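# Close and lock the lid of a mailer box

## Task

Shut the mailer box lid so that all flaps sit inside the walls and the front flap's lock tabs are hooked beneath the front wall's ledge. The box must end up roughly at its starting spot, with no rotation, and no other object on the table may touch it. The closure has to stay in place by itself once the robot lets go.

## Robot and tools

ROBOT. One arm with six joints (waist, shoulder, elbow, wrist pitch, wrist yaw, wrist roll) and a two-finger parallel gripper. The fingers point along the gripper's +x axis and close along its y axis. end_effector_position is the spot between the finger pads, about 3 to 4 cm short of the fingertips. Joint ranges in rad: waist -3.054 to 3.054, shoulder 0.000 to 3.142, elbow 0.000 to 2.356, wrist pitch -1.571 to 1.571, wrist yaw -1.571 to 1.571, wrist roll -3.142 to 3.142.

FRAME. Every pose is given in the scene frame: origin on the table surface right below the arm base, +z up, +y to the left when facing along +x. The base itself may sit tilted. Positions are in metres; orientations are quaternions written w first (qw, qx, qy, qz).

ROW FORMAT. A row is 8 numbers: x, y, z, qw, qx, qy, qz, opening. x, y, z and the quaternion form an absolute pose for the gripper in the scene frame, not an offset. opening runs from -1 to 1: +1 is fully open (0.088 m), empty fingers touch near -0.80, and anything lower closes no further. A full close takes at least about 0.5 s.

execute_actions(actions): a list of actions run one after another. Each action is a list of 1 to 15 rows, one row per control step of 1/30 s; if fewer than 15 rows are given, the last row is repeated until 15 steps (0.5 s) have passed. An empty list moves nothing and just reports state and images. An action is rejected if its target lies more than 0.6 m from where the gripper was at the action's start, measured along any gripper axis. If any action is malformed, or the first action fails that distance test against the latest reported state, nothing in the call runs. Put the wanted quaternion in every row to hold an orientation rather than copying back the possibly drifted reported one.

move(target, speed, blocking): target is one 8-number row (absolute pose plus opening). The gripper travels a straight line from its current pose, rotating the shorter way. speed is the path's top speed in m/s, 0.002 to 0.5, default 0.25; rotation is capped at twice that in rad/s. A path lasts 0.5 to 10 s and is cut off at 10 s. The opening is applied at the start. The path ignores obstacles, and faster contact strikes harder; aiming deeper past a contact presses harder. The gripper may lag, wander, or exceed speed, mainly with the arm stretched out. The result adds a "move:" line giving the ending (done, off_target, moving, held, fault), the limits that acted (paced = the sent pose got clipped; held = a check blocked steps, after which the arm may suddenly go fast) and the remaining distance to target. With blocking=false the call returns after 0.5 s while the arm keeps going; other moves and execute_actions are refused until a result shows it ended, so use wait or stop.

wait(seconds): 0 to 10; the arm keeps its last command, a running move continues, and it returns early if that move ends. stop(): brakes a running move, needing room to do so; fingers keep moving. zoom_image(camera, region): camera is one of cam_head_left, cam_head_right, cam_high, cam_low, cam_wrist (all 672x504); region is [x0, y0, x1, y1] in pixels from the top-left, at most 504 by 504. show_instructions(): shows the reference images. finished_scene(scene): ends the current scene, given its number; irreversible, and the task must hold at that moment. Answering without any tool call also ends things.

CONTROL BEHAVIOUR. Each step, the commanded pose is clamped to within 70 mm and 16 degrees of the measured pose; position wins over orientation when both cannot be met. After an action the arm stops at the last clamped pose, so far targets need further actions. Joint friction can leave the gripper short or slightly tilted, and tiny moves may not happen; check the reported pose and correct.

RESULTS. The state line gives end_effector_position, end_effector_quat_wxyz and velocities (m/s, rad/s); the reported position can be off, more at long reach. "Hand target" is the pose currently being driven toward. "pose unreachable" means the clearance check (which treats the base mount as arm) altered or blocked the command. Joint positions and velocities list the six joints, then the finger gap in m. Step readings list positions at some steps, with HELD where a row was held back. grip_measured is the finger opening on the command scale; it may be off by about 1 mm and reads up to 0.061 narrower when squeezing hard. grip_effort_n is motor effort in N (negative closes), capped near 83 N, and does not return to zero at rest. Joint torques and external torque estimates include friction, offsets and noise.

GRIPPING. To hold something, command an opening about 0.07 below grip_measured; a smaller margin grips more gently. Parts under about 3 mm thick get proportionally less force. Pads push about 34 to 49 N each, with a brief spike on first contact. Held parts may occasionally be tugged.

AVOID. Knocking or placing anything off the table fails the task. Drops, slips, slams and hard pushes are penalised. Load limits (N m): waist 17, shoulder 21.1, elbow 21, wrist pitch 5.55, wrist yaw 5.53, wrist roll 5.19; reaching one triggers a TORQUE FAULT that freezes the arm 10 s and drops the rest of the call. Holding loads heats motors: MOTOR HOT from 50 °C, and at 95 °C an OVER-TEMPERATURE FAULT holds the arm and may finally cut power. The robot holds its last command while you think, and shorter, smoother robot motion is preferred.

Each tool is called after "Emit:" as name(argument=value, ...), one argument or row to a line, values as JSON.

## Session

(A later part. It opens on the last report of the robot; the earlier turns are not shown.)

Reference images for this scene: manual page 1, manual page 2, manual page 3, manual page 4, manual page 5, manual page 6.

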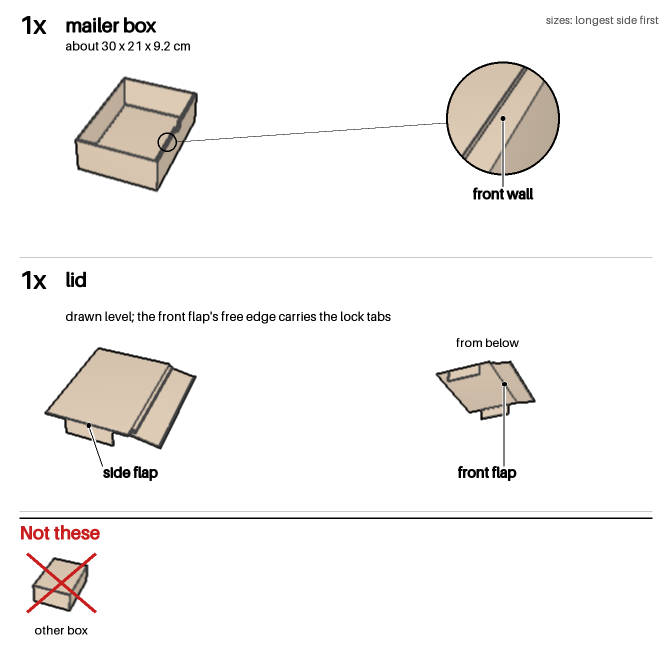

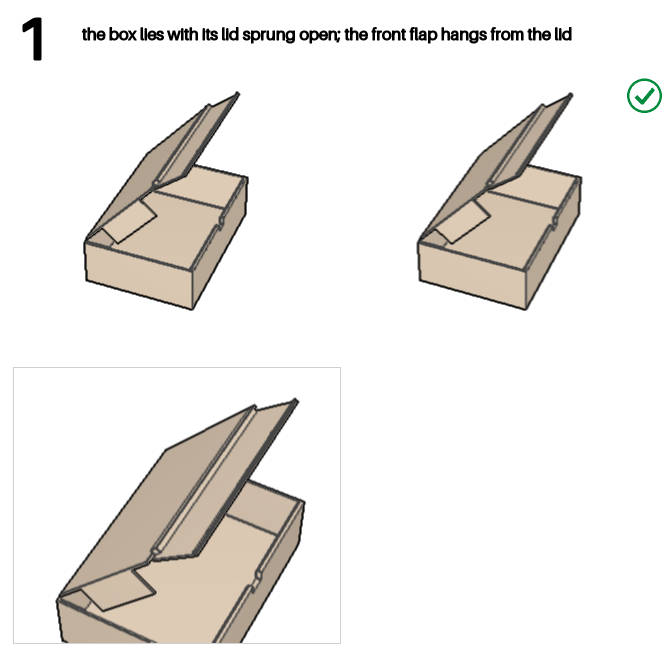

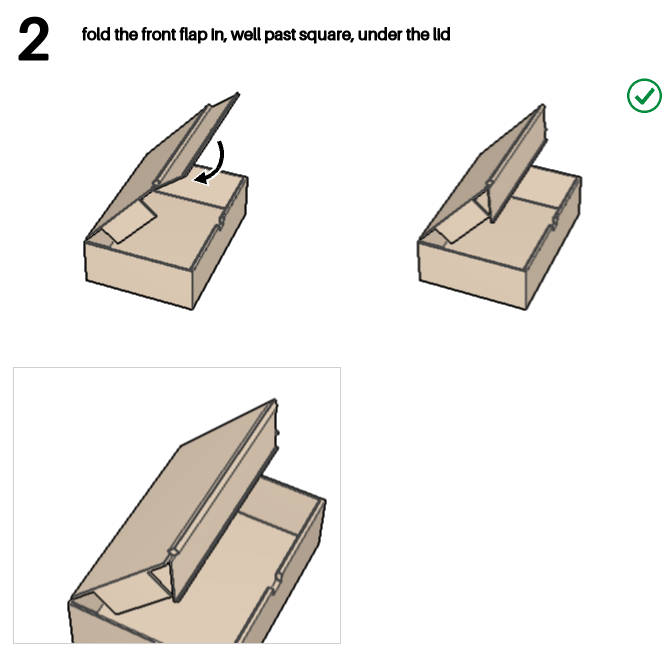

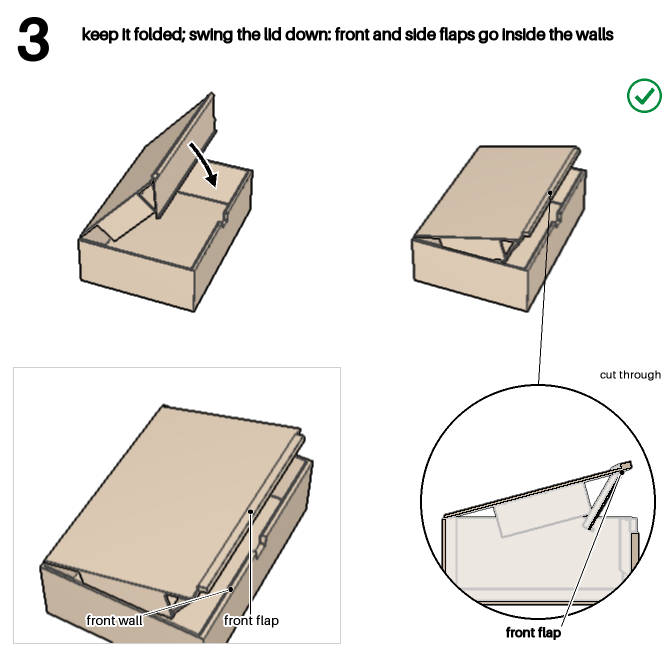

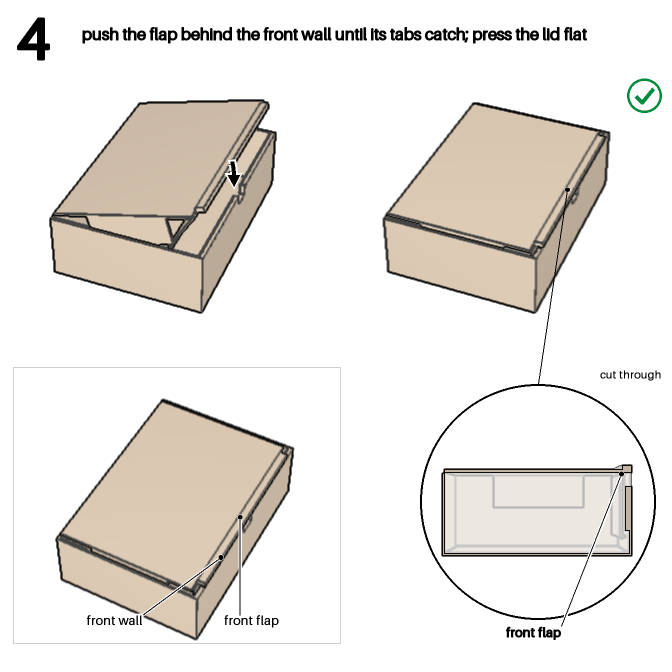

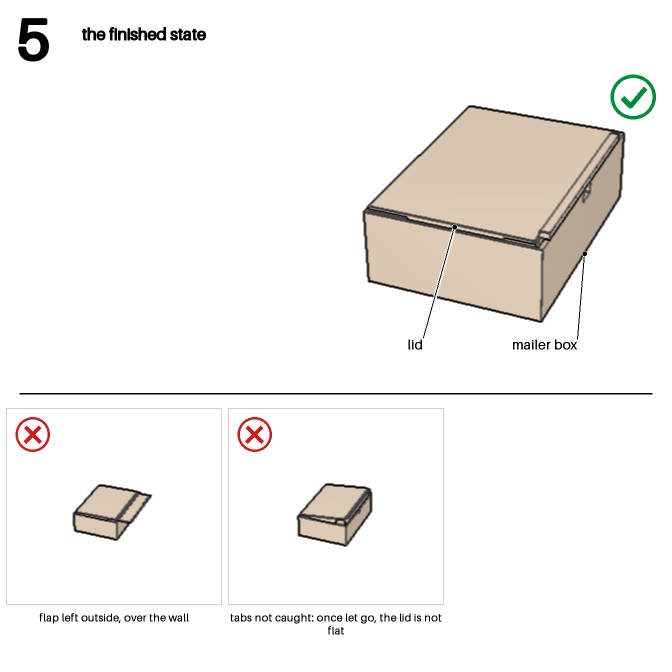

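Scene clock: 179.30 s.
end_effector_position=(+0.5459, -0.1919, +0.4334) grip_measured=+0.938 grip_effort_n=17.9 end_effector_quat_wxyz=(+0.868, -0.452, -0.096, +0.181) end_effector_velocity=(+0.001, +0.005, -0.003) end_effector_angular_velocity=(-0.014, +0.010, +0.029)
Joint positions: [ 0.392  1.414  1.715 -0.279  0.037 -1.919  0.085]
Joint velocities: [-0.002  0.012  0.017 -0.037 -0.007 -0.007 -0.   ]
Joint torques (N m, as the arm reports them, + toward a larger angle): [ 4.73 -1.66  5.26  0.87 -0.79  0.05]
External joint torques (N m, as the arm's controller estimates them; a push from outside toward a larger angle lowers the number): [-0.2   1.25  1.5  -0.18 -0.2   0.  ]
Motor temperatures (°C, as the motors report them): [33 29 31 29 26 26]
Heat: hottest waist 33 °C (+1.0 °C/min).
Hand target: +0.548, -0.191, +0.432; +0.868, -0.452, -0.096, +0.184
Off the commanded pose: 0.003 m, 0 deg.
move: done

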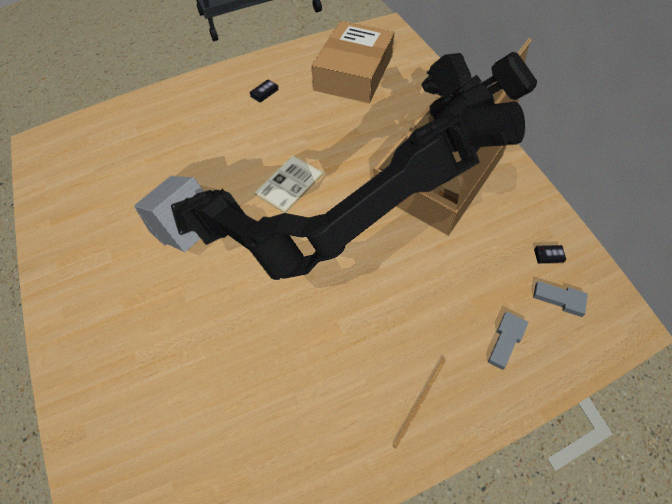

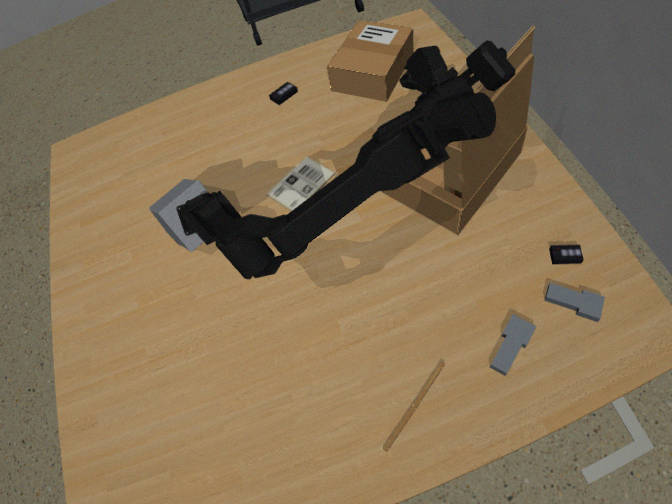

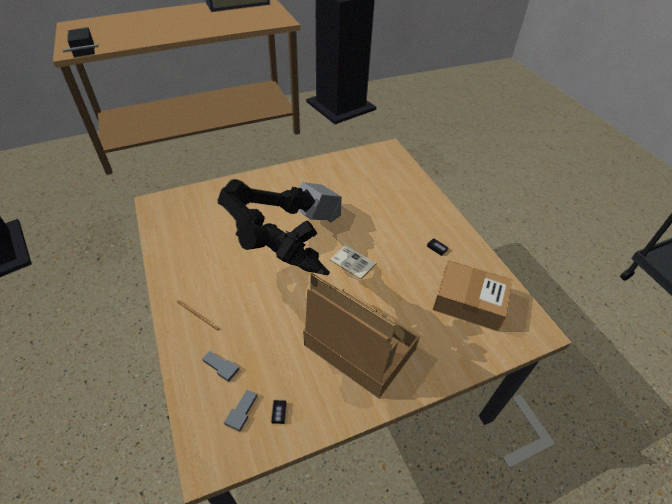

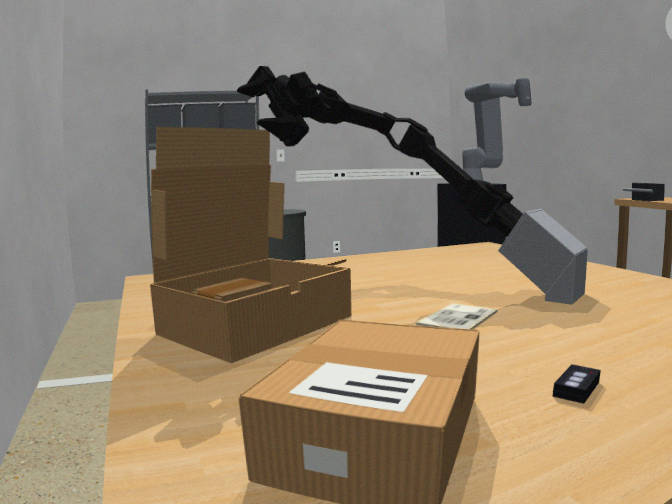

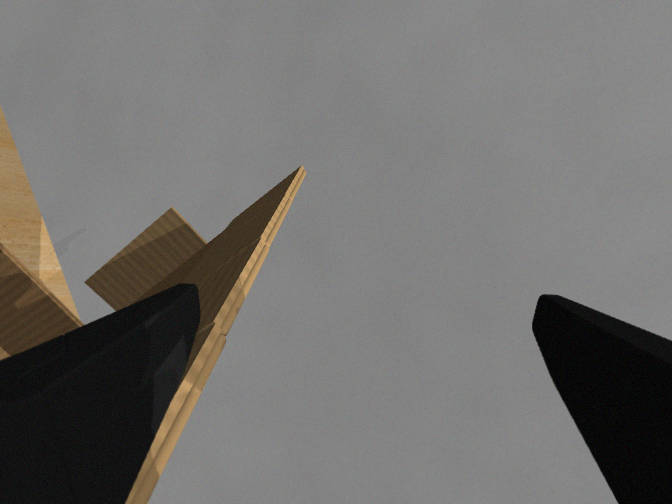

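Emit:
move(
  target=[0.548,-0.191,0.437,0.868,-0.452,-0.096,0.184,0.94],
  speed=0.02,
)

Emit:
move(
  target=[0.554,-0.203,0.422,0.933,-0.294,-0.063,0.198,0.94],
  speed=0.08,
)

Scene clock: 185.03 s.
end_effector_position=(+0.5464, -0.1921, +0.4377) grip_measured=+0.938 grip_effort_n=17.9 end_effector_quat_wxyz=(+0.868, -0.451, -0.099, +0.182) end_effector_velocity=(+0.000, -0.001, +0.000) end_effector_angular_velocity=(+0.004, +0.008, -0.001)
Joint positions: [ 0.402  1.422  1.736 -0.293  0.042 -1.919  0.085]
Joint velocities: [ 0.002  0.002  0.007 -0.007  0.007  0.007 -0.   ]
Joint torques (N m, as the arm reports them, + toward a larger angle): [ 5.27 -1.67  5.3   0.84 -0.4   0.07]
External joint torques (N m, as the arm's controller estimates them; a push from outside toward a larger angle lowers the number): [ 0.28  1.15  1.57 -0.23  0.19  0.01]
Motor temperatures (°C, as the motors report them): [33 29 31 29 26 26]
Heat: hottest waist 33 °C (+1.0 °C/min).
Hand target: +0.548, -0.191, +0.437; +0.868, -0.452, -0.096, +0.184
Off the commanded pose: 0.002 m, 0 deg.
move: done

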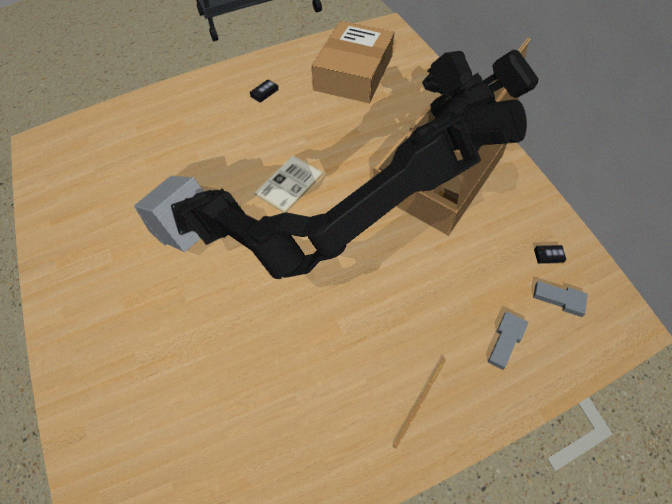

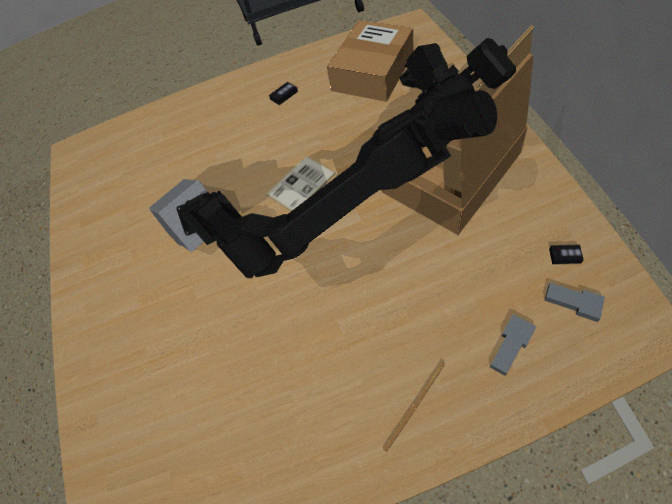

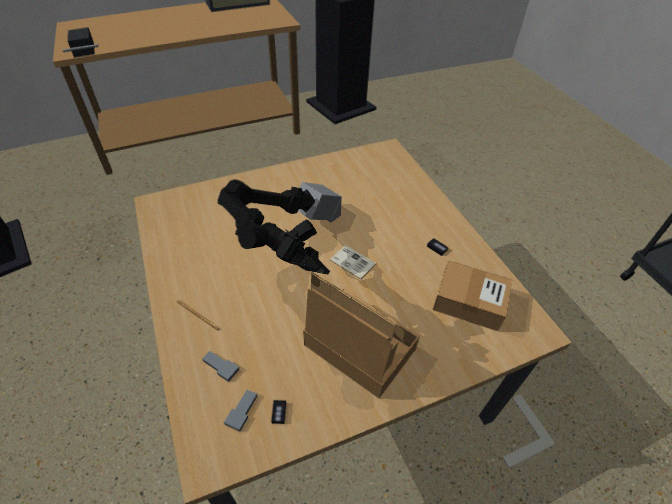

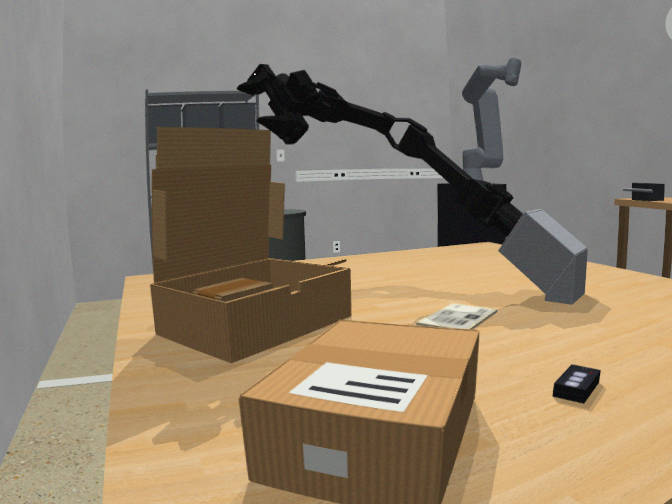

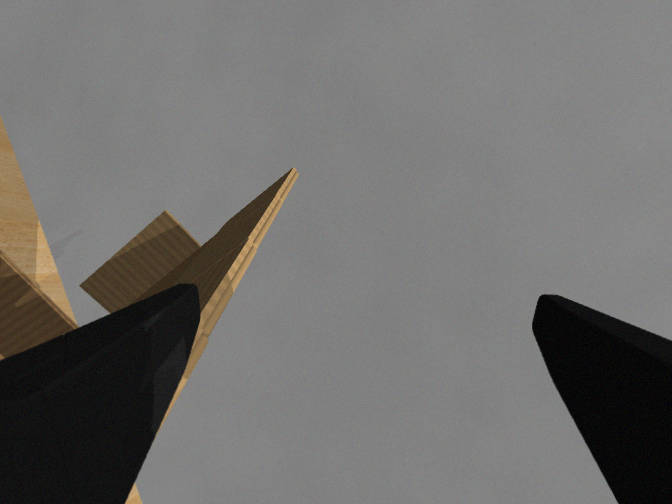

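Scene clock: 187.53 s.
end_effector_position=(+0.5510, -0.2043, +0.4279) grip_measured=+0.938 grip_effort_n=17.4 end_effector_quat_wxyz=(+0.933, -0.294, -0.071, +0.194) end_effector_velocity=(-0.001, +0.008, -0.005) end_effector_angular_velocity=(+0.015, +0.022, +0.029)
Joint positions: [ 0.338  1.427  1.756 -0.301 -0.03  -1.572  0.085]
Joint velocities: [-0.002  0.002 -0.007 -0.022 -0.007  0.022 -0.   ]
Joint torques (N m, as the arm reports them, + toward a larger angle): [ 4.33 -1.87  5.25  0.7  -0.6   0.17]
External joint torques (N m, as the arm's controller estimates them; a push from outside toward a larger angle lowers the number): [-0.65  1.31  1.53 -0.34 -0.01  0.12]
Motor temperatures (°C, as the motors report them): [33 28 31 29 26 26]
Heat: hottest waist 33 °C (+1.0 °C/min).
Hand target: +0.554, -0.203, +0.422; +0.933, -0.294, -0.063, +0.198
Off the commanded pose: 0.007 m, 1 deg.
move: done

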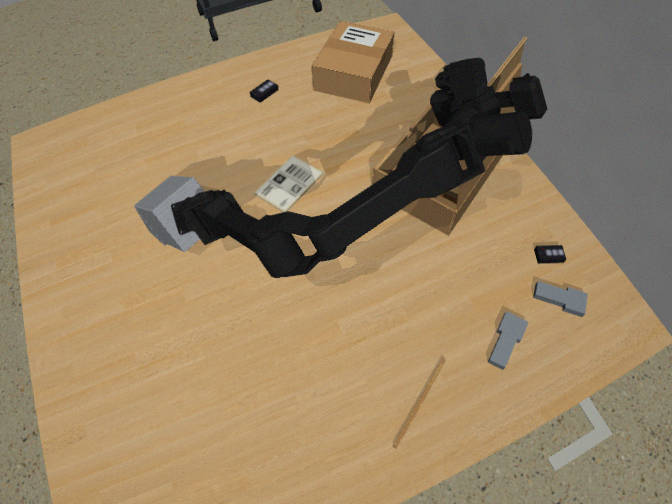

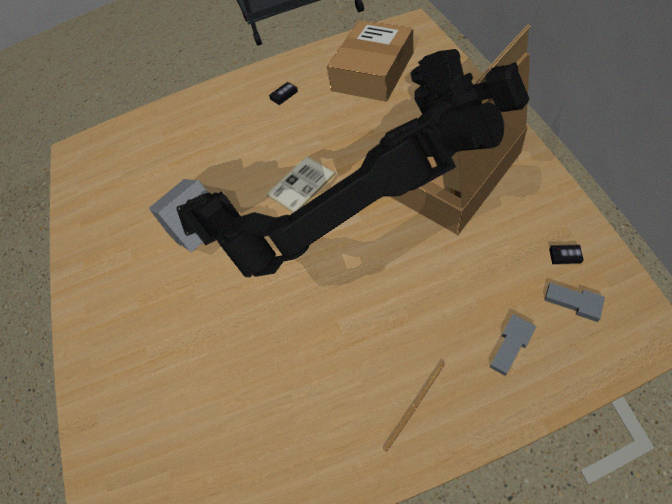

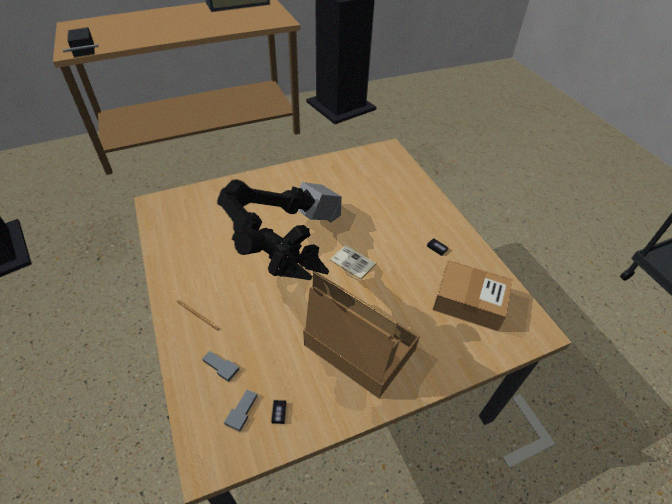

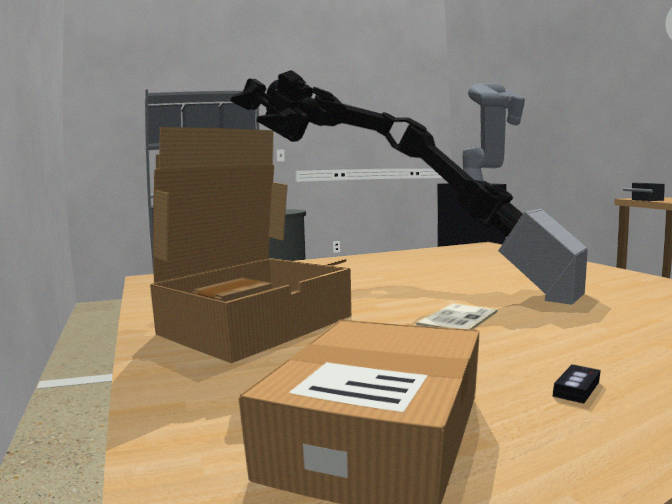

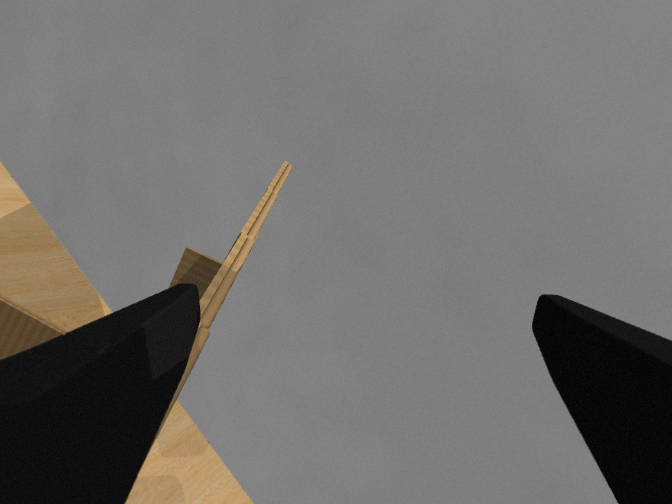

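Emit:
move(
  target=[0.548,-0.19,0.398,0.945,-0.253,-0.054,0.2,0.94],
  speed=0.04,
)

Scene clock: 191.50 s.
end_effector_position=(+0.5459, -0.1938, +0.4054) grip_measured=+0.938 grip_effort_n=17.4 end_effector_quat_wxyz=(+0.945, -0.252, -0.064, +0.196) end_effector_velocity=(-0.000, -0.001, +0.001) end_effector_angular_velocity=(-0.001, -0.018, +0.002)
Joint positions: [ 0.293  1.382  1.614 -0.201 -0.078 -1.482  0.085]
Joint velocities: [-0.007 -0.002 -0.002  0.007 -0.022 -0.007 -0.   ]
Joint torques (N m, as the arm reports them, + toward a larger angle): [ 4.52 -2.44  3.82  1.2  -0.32  0.18]
External joint torques (N m, as the arm's controller estimates them; a push from outside toward a larger angle lowers the number): [-0.36  1.17 -0.22  0.14  0.27  0.14]
Motor temperatures (°C, as the motors report them): [33 28 31 29 26 26]
Heat: hottest waist 33 °C (+1.0 °C/min).
Hand target: +0.548, -0.190, +0.398; +0.945, -0.253, -0.054, +0.200
Off the commanded pose: 0.009 m, 1 deg.
move: off_target

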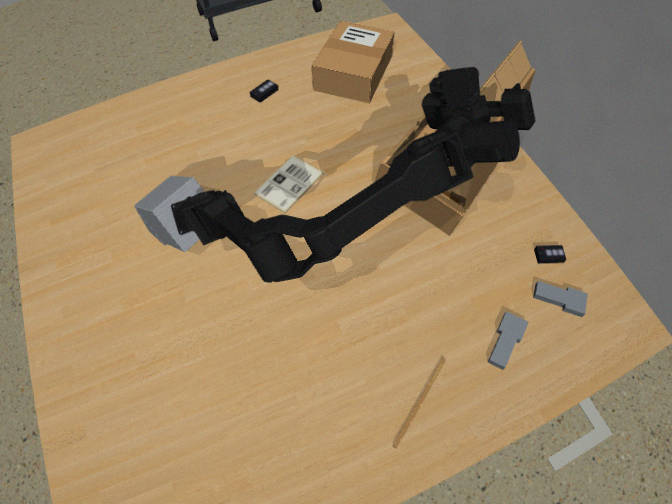

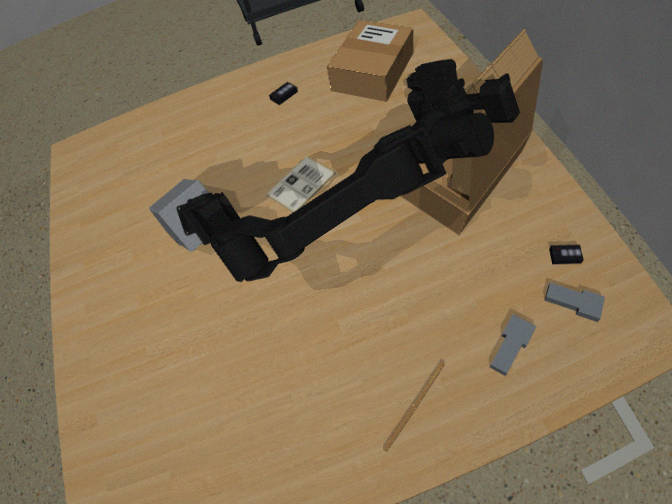

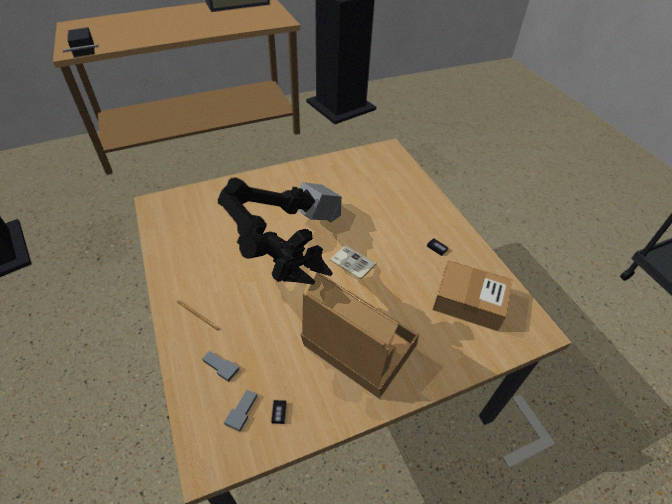

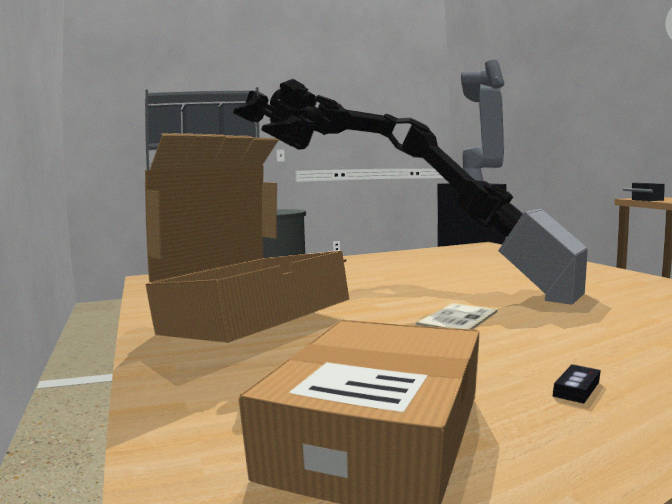

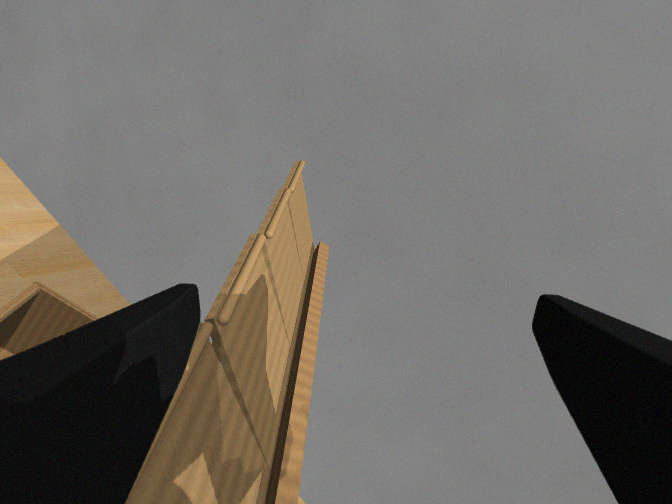

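Emit:
move(
  target=[0.547,-0.188,0.352,0.974,-0.085,-0.018,0.207,1],
  speed=0.07,
)

Scene clock: 197.77 s.
end_effector_position=(+0.5481, -0.1877, +0.3548) grip_measured=+0.996 grip_effort_n=17.4 end_effector_quat_wxyz=(+0.974, -0.087, -0.020, +0.207) end_effector_velocity=(-0.002, -0.000, +0.003) end_effector_angular_velocity=(+0.013, -0.016, +0.005)
Joint positions: [ 0.158  1.37   1.476 -0.089 -0.201 -1.133  0.088]
Joint velocities: [-0.002 -0.007 -0.007  0.007 -0.022  0.007 -0.   ]
Joint torques (N m, as the arm reports them, + toward a larger angle): [ 4.71 -4.65  4.04  1.27 -0.73  0.15]
External joint torques (N m, as the arm's controller estimates them; a push from outside toward a larger angle lowers the number): [-0.28  0.28 -0.45  0.19 -0.12  0.13]
Motor temperatures (°C, as the motors report them): [33 29 31 29 26 26]
Heat: hottest waist 33 °C (+1.0 °C/min).
Hand target: +0.547, -0.188, +0.352; +0.974, -0.085, -0.018, +0.207
Off the commanded pose: 0.003 m, 0 deg.
move: done

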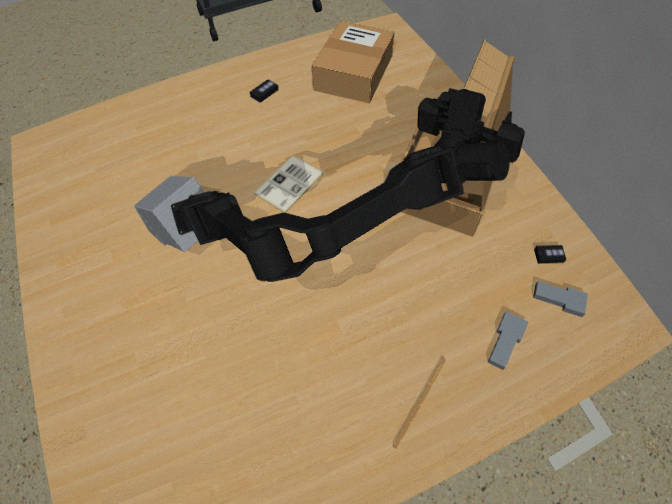

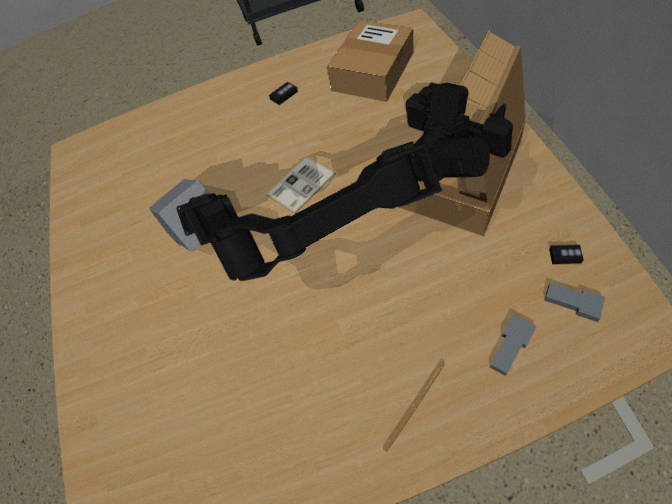

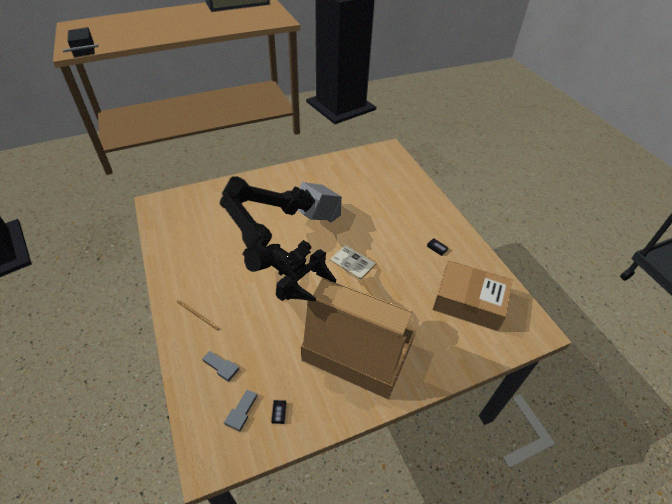

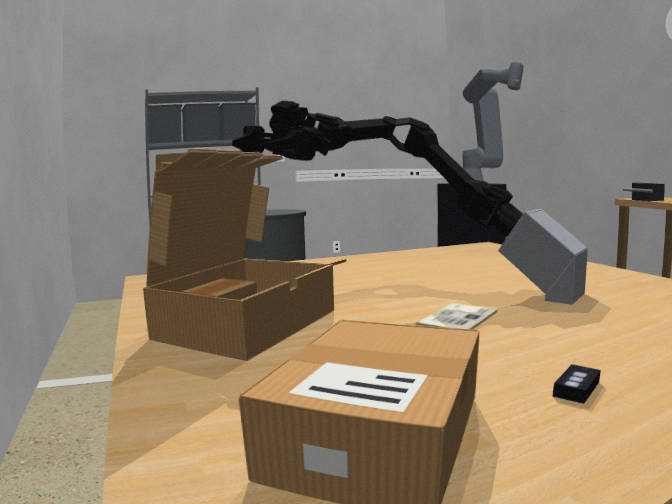

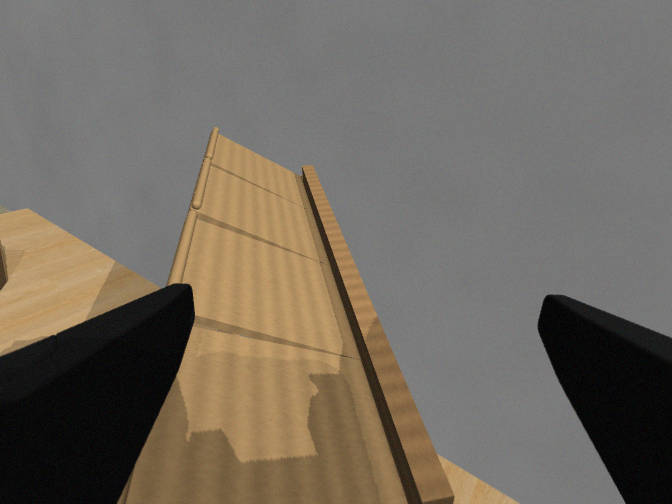

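Emit:
move(
  target=[0.568,-0.206,0.29,0.959,0,0,0.284,1],
  speed=0.12,
)

Scene clock: 219.17 s.
end_effector_position=(+0.5652, -0.2074, +0.2958) grip_measured=+0.996 grip_effort_n=17.4 end_effector_quat_wxyz=(+0.960, -0.003, -0.005, +0.281) end_effector_velocity=(-0.000, -0.003, +0.005) end_effector_angular_velocity=(+0.008, -0.023, +0.017)
Joint positions: [-0.083  1.51   1.654 -0.263 -0.529 -1.022  0.088]
Joint velocities: [-0.007  0.007  0.027 -0.022 -0.037 -0.007 -0.   ]
Joint torques (N m, as the arm reports them, + toward a larger angle): [ 5.23 -4.79  6.33  0.78 -0.75  0.16]
External joint torques (N m, as the arm's controller estimates them; a push from outside toward a larger angle lowers the number): [-0.12  2.34  1.68 -0.16 -0.11  0.15]
Motor temperatures (°C, as the motors report them): [33 30 31 30 26 26]
Heat: hottest waist 33 °C (+1.0 °C/min).
Hand target: +0.568, -0.206, +0.290; +0.959, +0.000, -0.000, +0.284
Off the commanded pose: 0.007 m, 1 deg.
move: done

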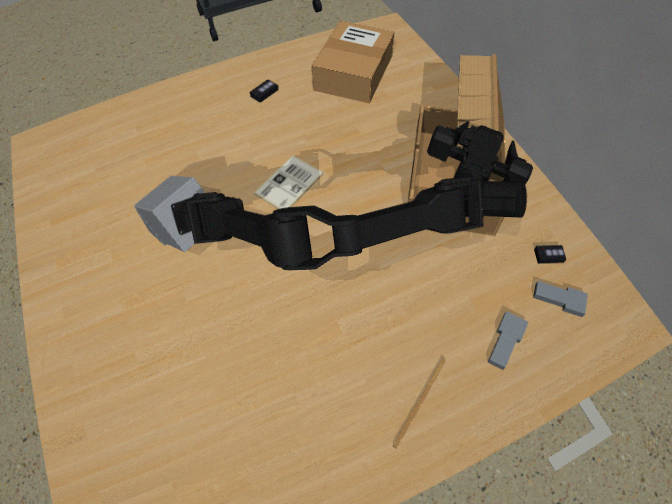

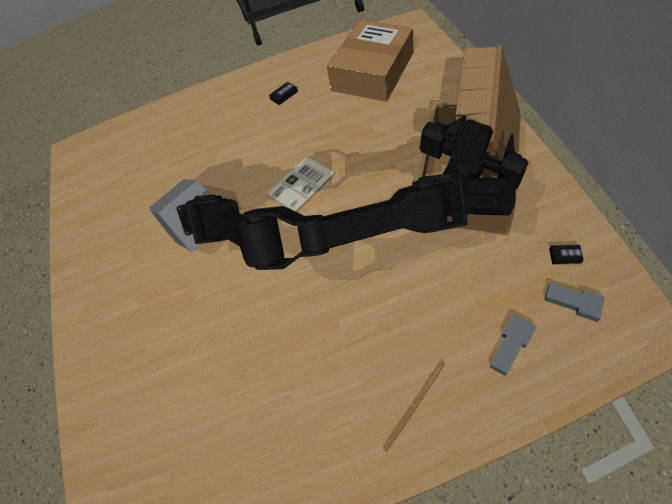

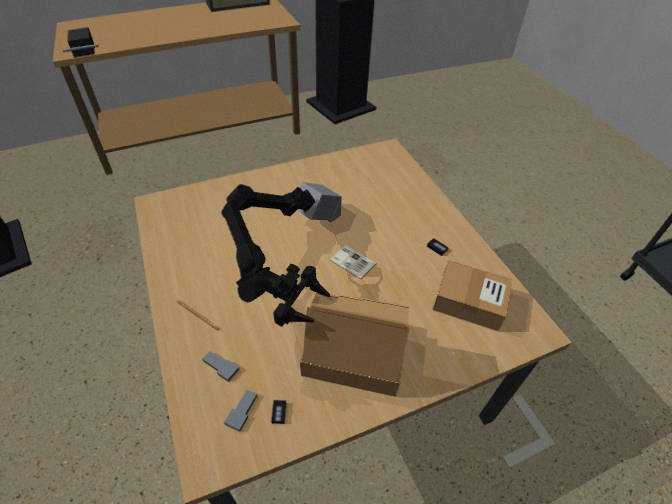

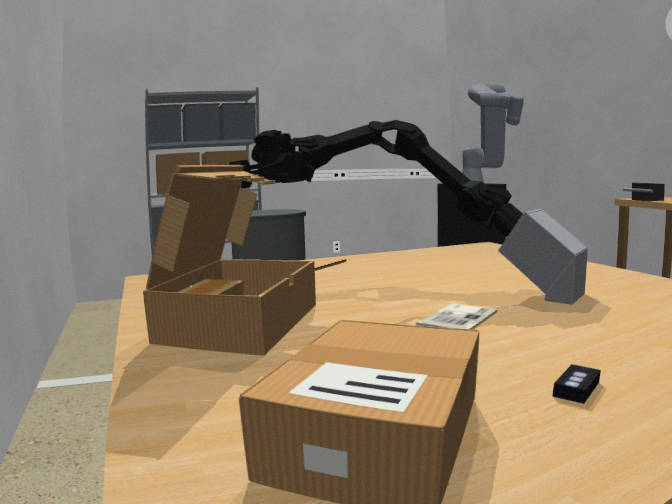

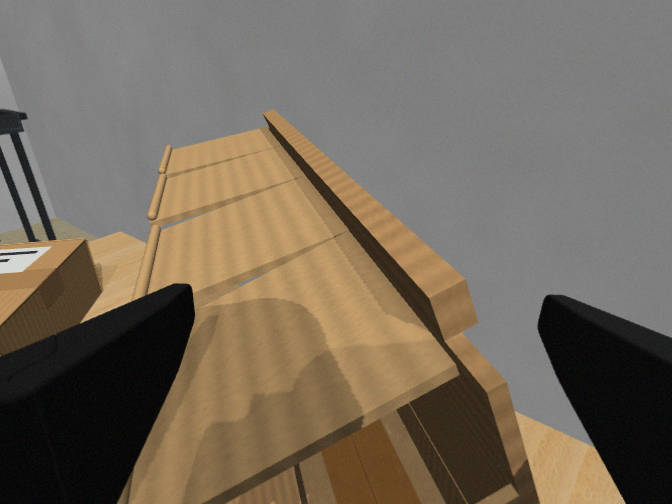

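Emit:
move(
  target=[0.575,-0.2,0.279,0.919,0.121,0.049,0.372,0.92],
  speed=0.1,
)

Scene clock: 225.37 s.
end_effector_position=(+0.5728, -0.2023, +0.2837) grip_measured=+0.923 grip_effort_n=-10.9 end_effector_quat_wxyz=(+0.921, +0.116, +0.045, +0.369) end_effector_velocity=(-0.000, -0.001, -0.000) end_effector_angular_velocity=(+0.019, +0.004, +0.014)
Joint positions: [-0.13   1.673  1.95  -0.61  -0.661 -0.892  0.084]
Joint velocities: [-0.007  0.012  0.022 -0.022 -0.022  0.007 -0.   ]
Joint torques (N m, as the arm reports them, + toward a larger angle): [ 5.82 -5.66  6.31  0.57 -0.91  0.16]
External joint torques (N m, as the arm's controller estimates them; a push from outside toward a larger angle lowers the number): [-0.03  2.35  1.74 -0.16 -0.23  0.17]
Motor temperatures (°C, as the motors report them): [33 30 31 29 26 26]
Heat: hottest waist 33 °C (+1.0 °C/min).
Hand target: +0.575, -0.200, +0.279; +0.919, +0.121, +0.049, +0.372
Off the commanded pose: 0.006 m, 1 deg.
move: done

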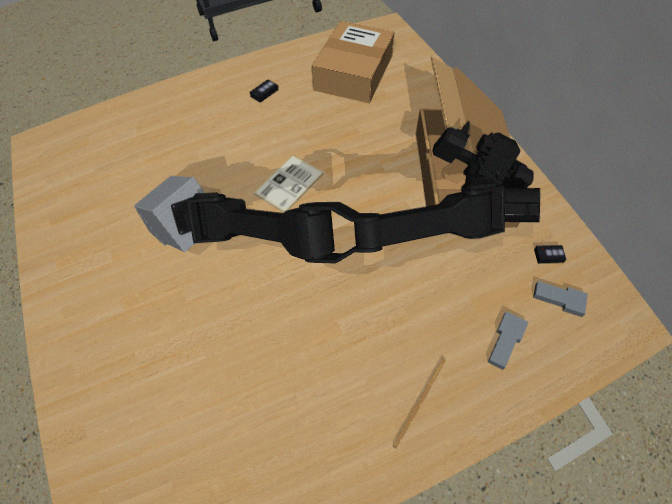

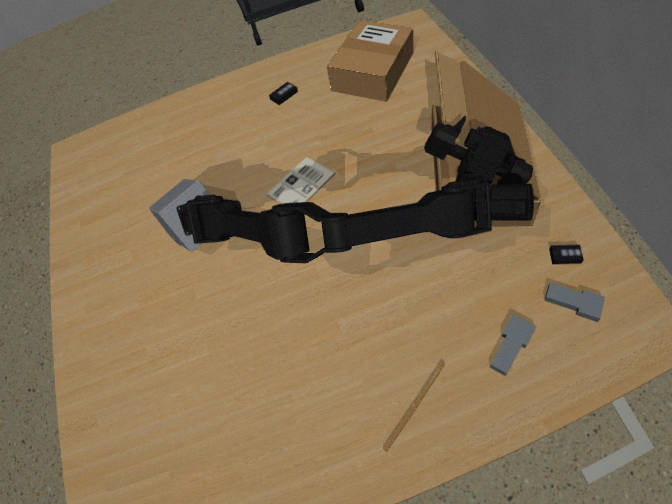

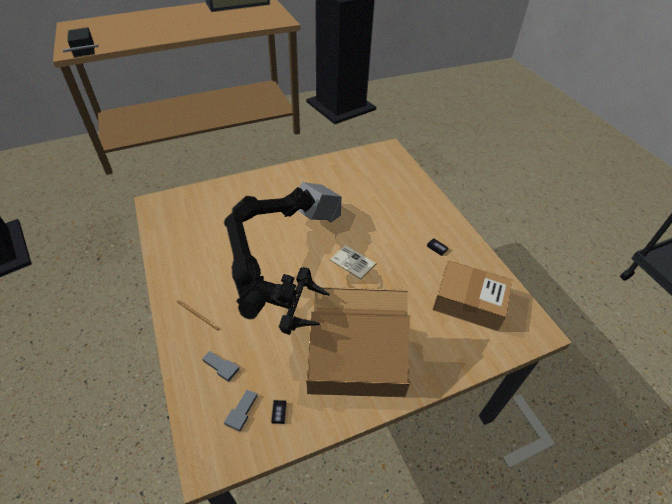

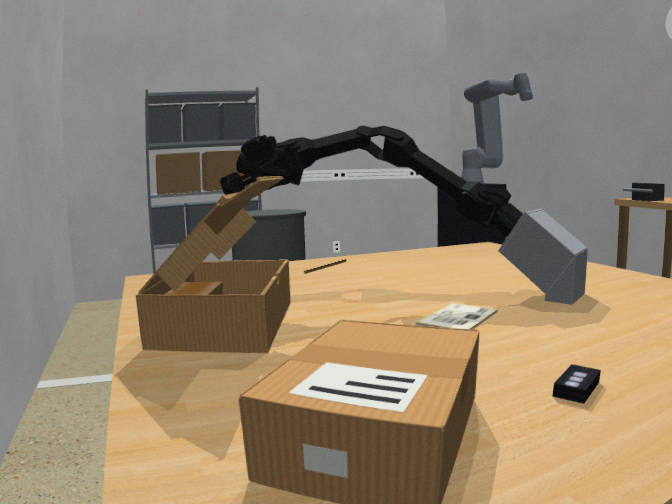

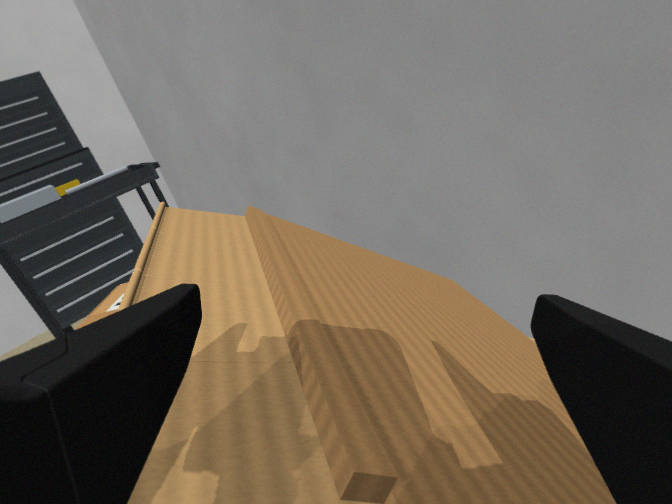

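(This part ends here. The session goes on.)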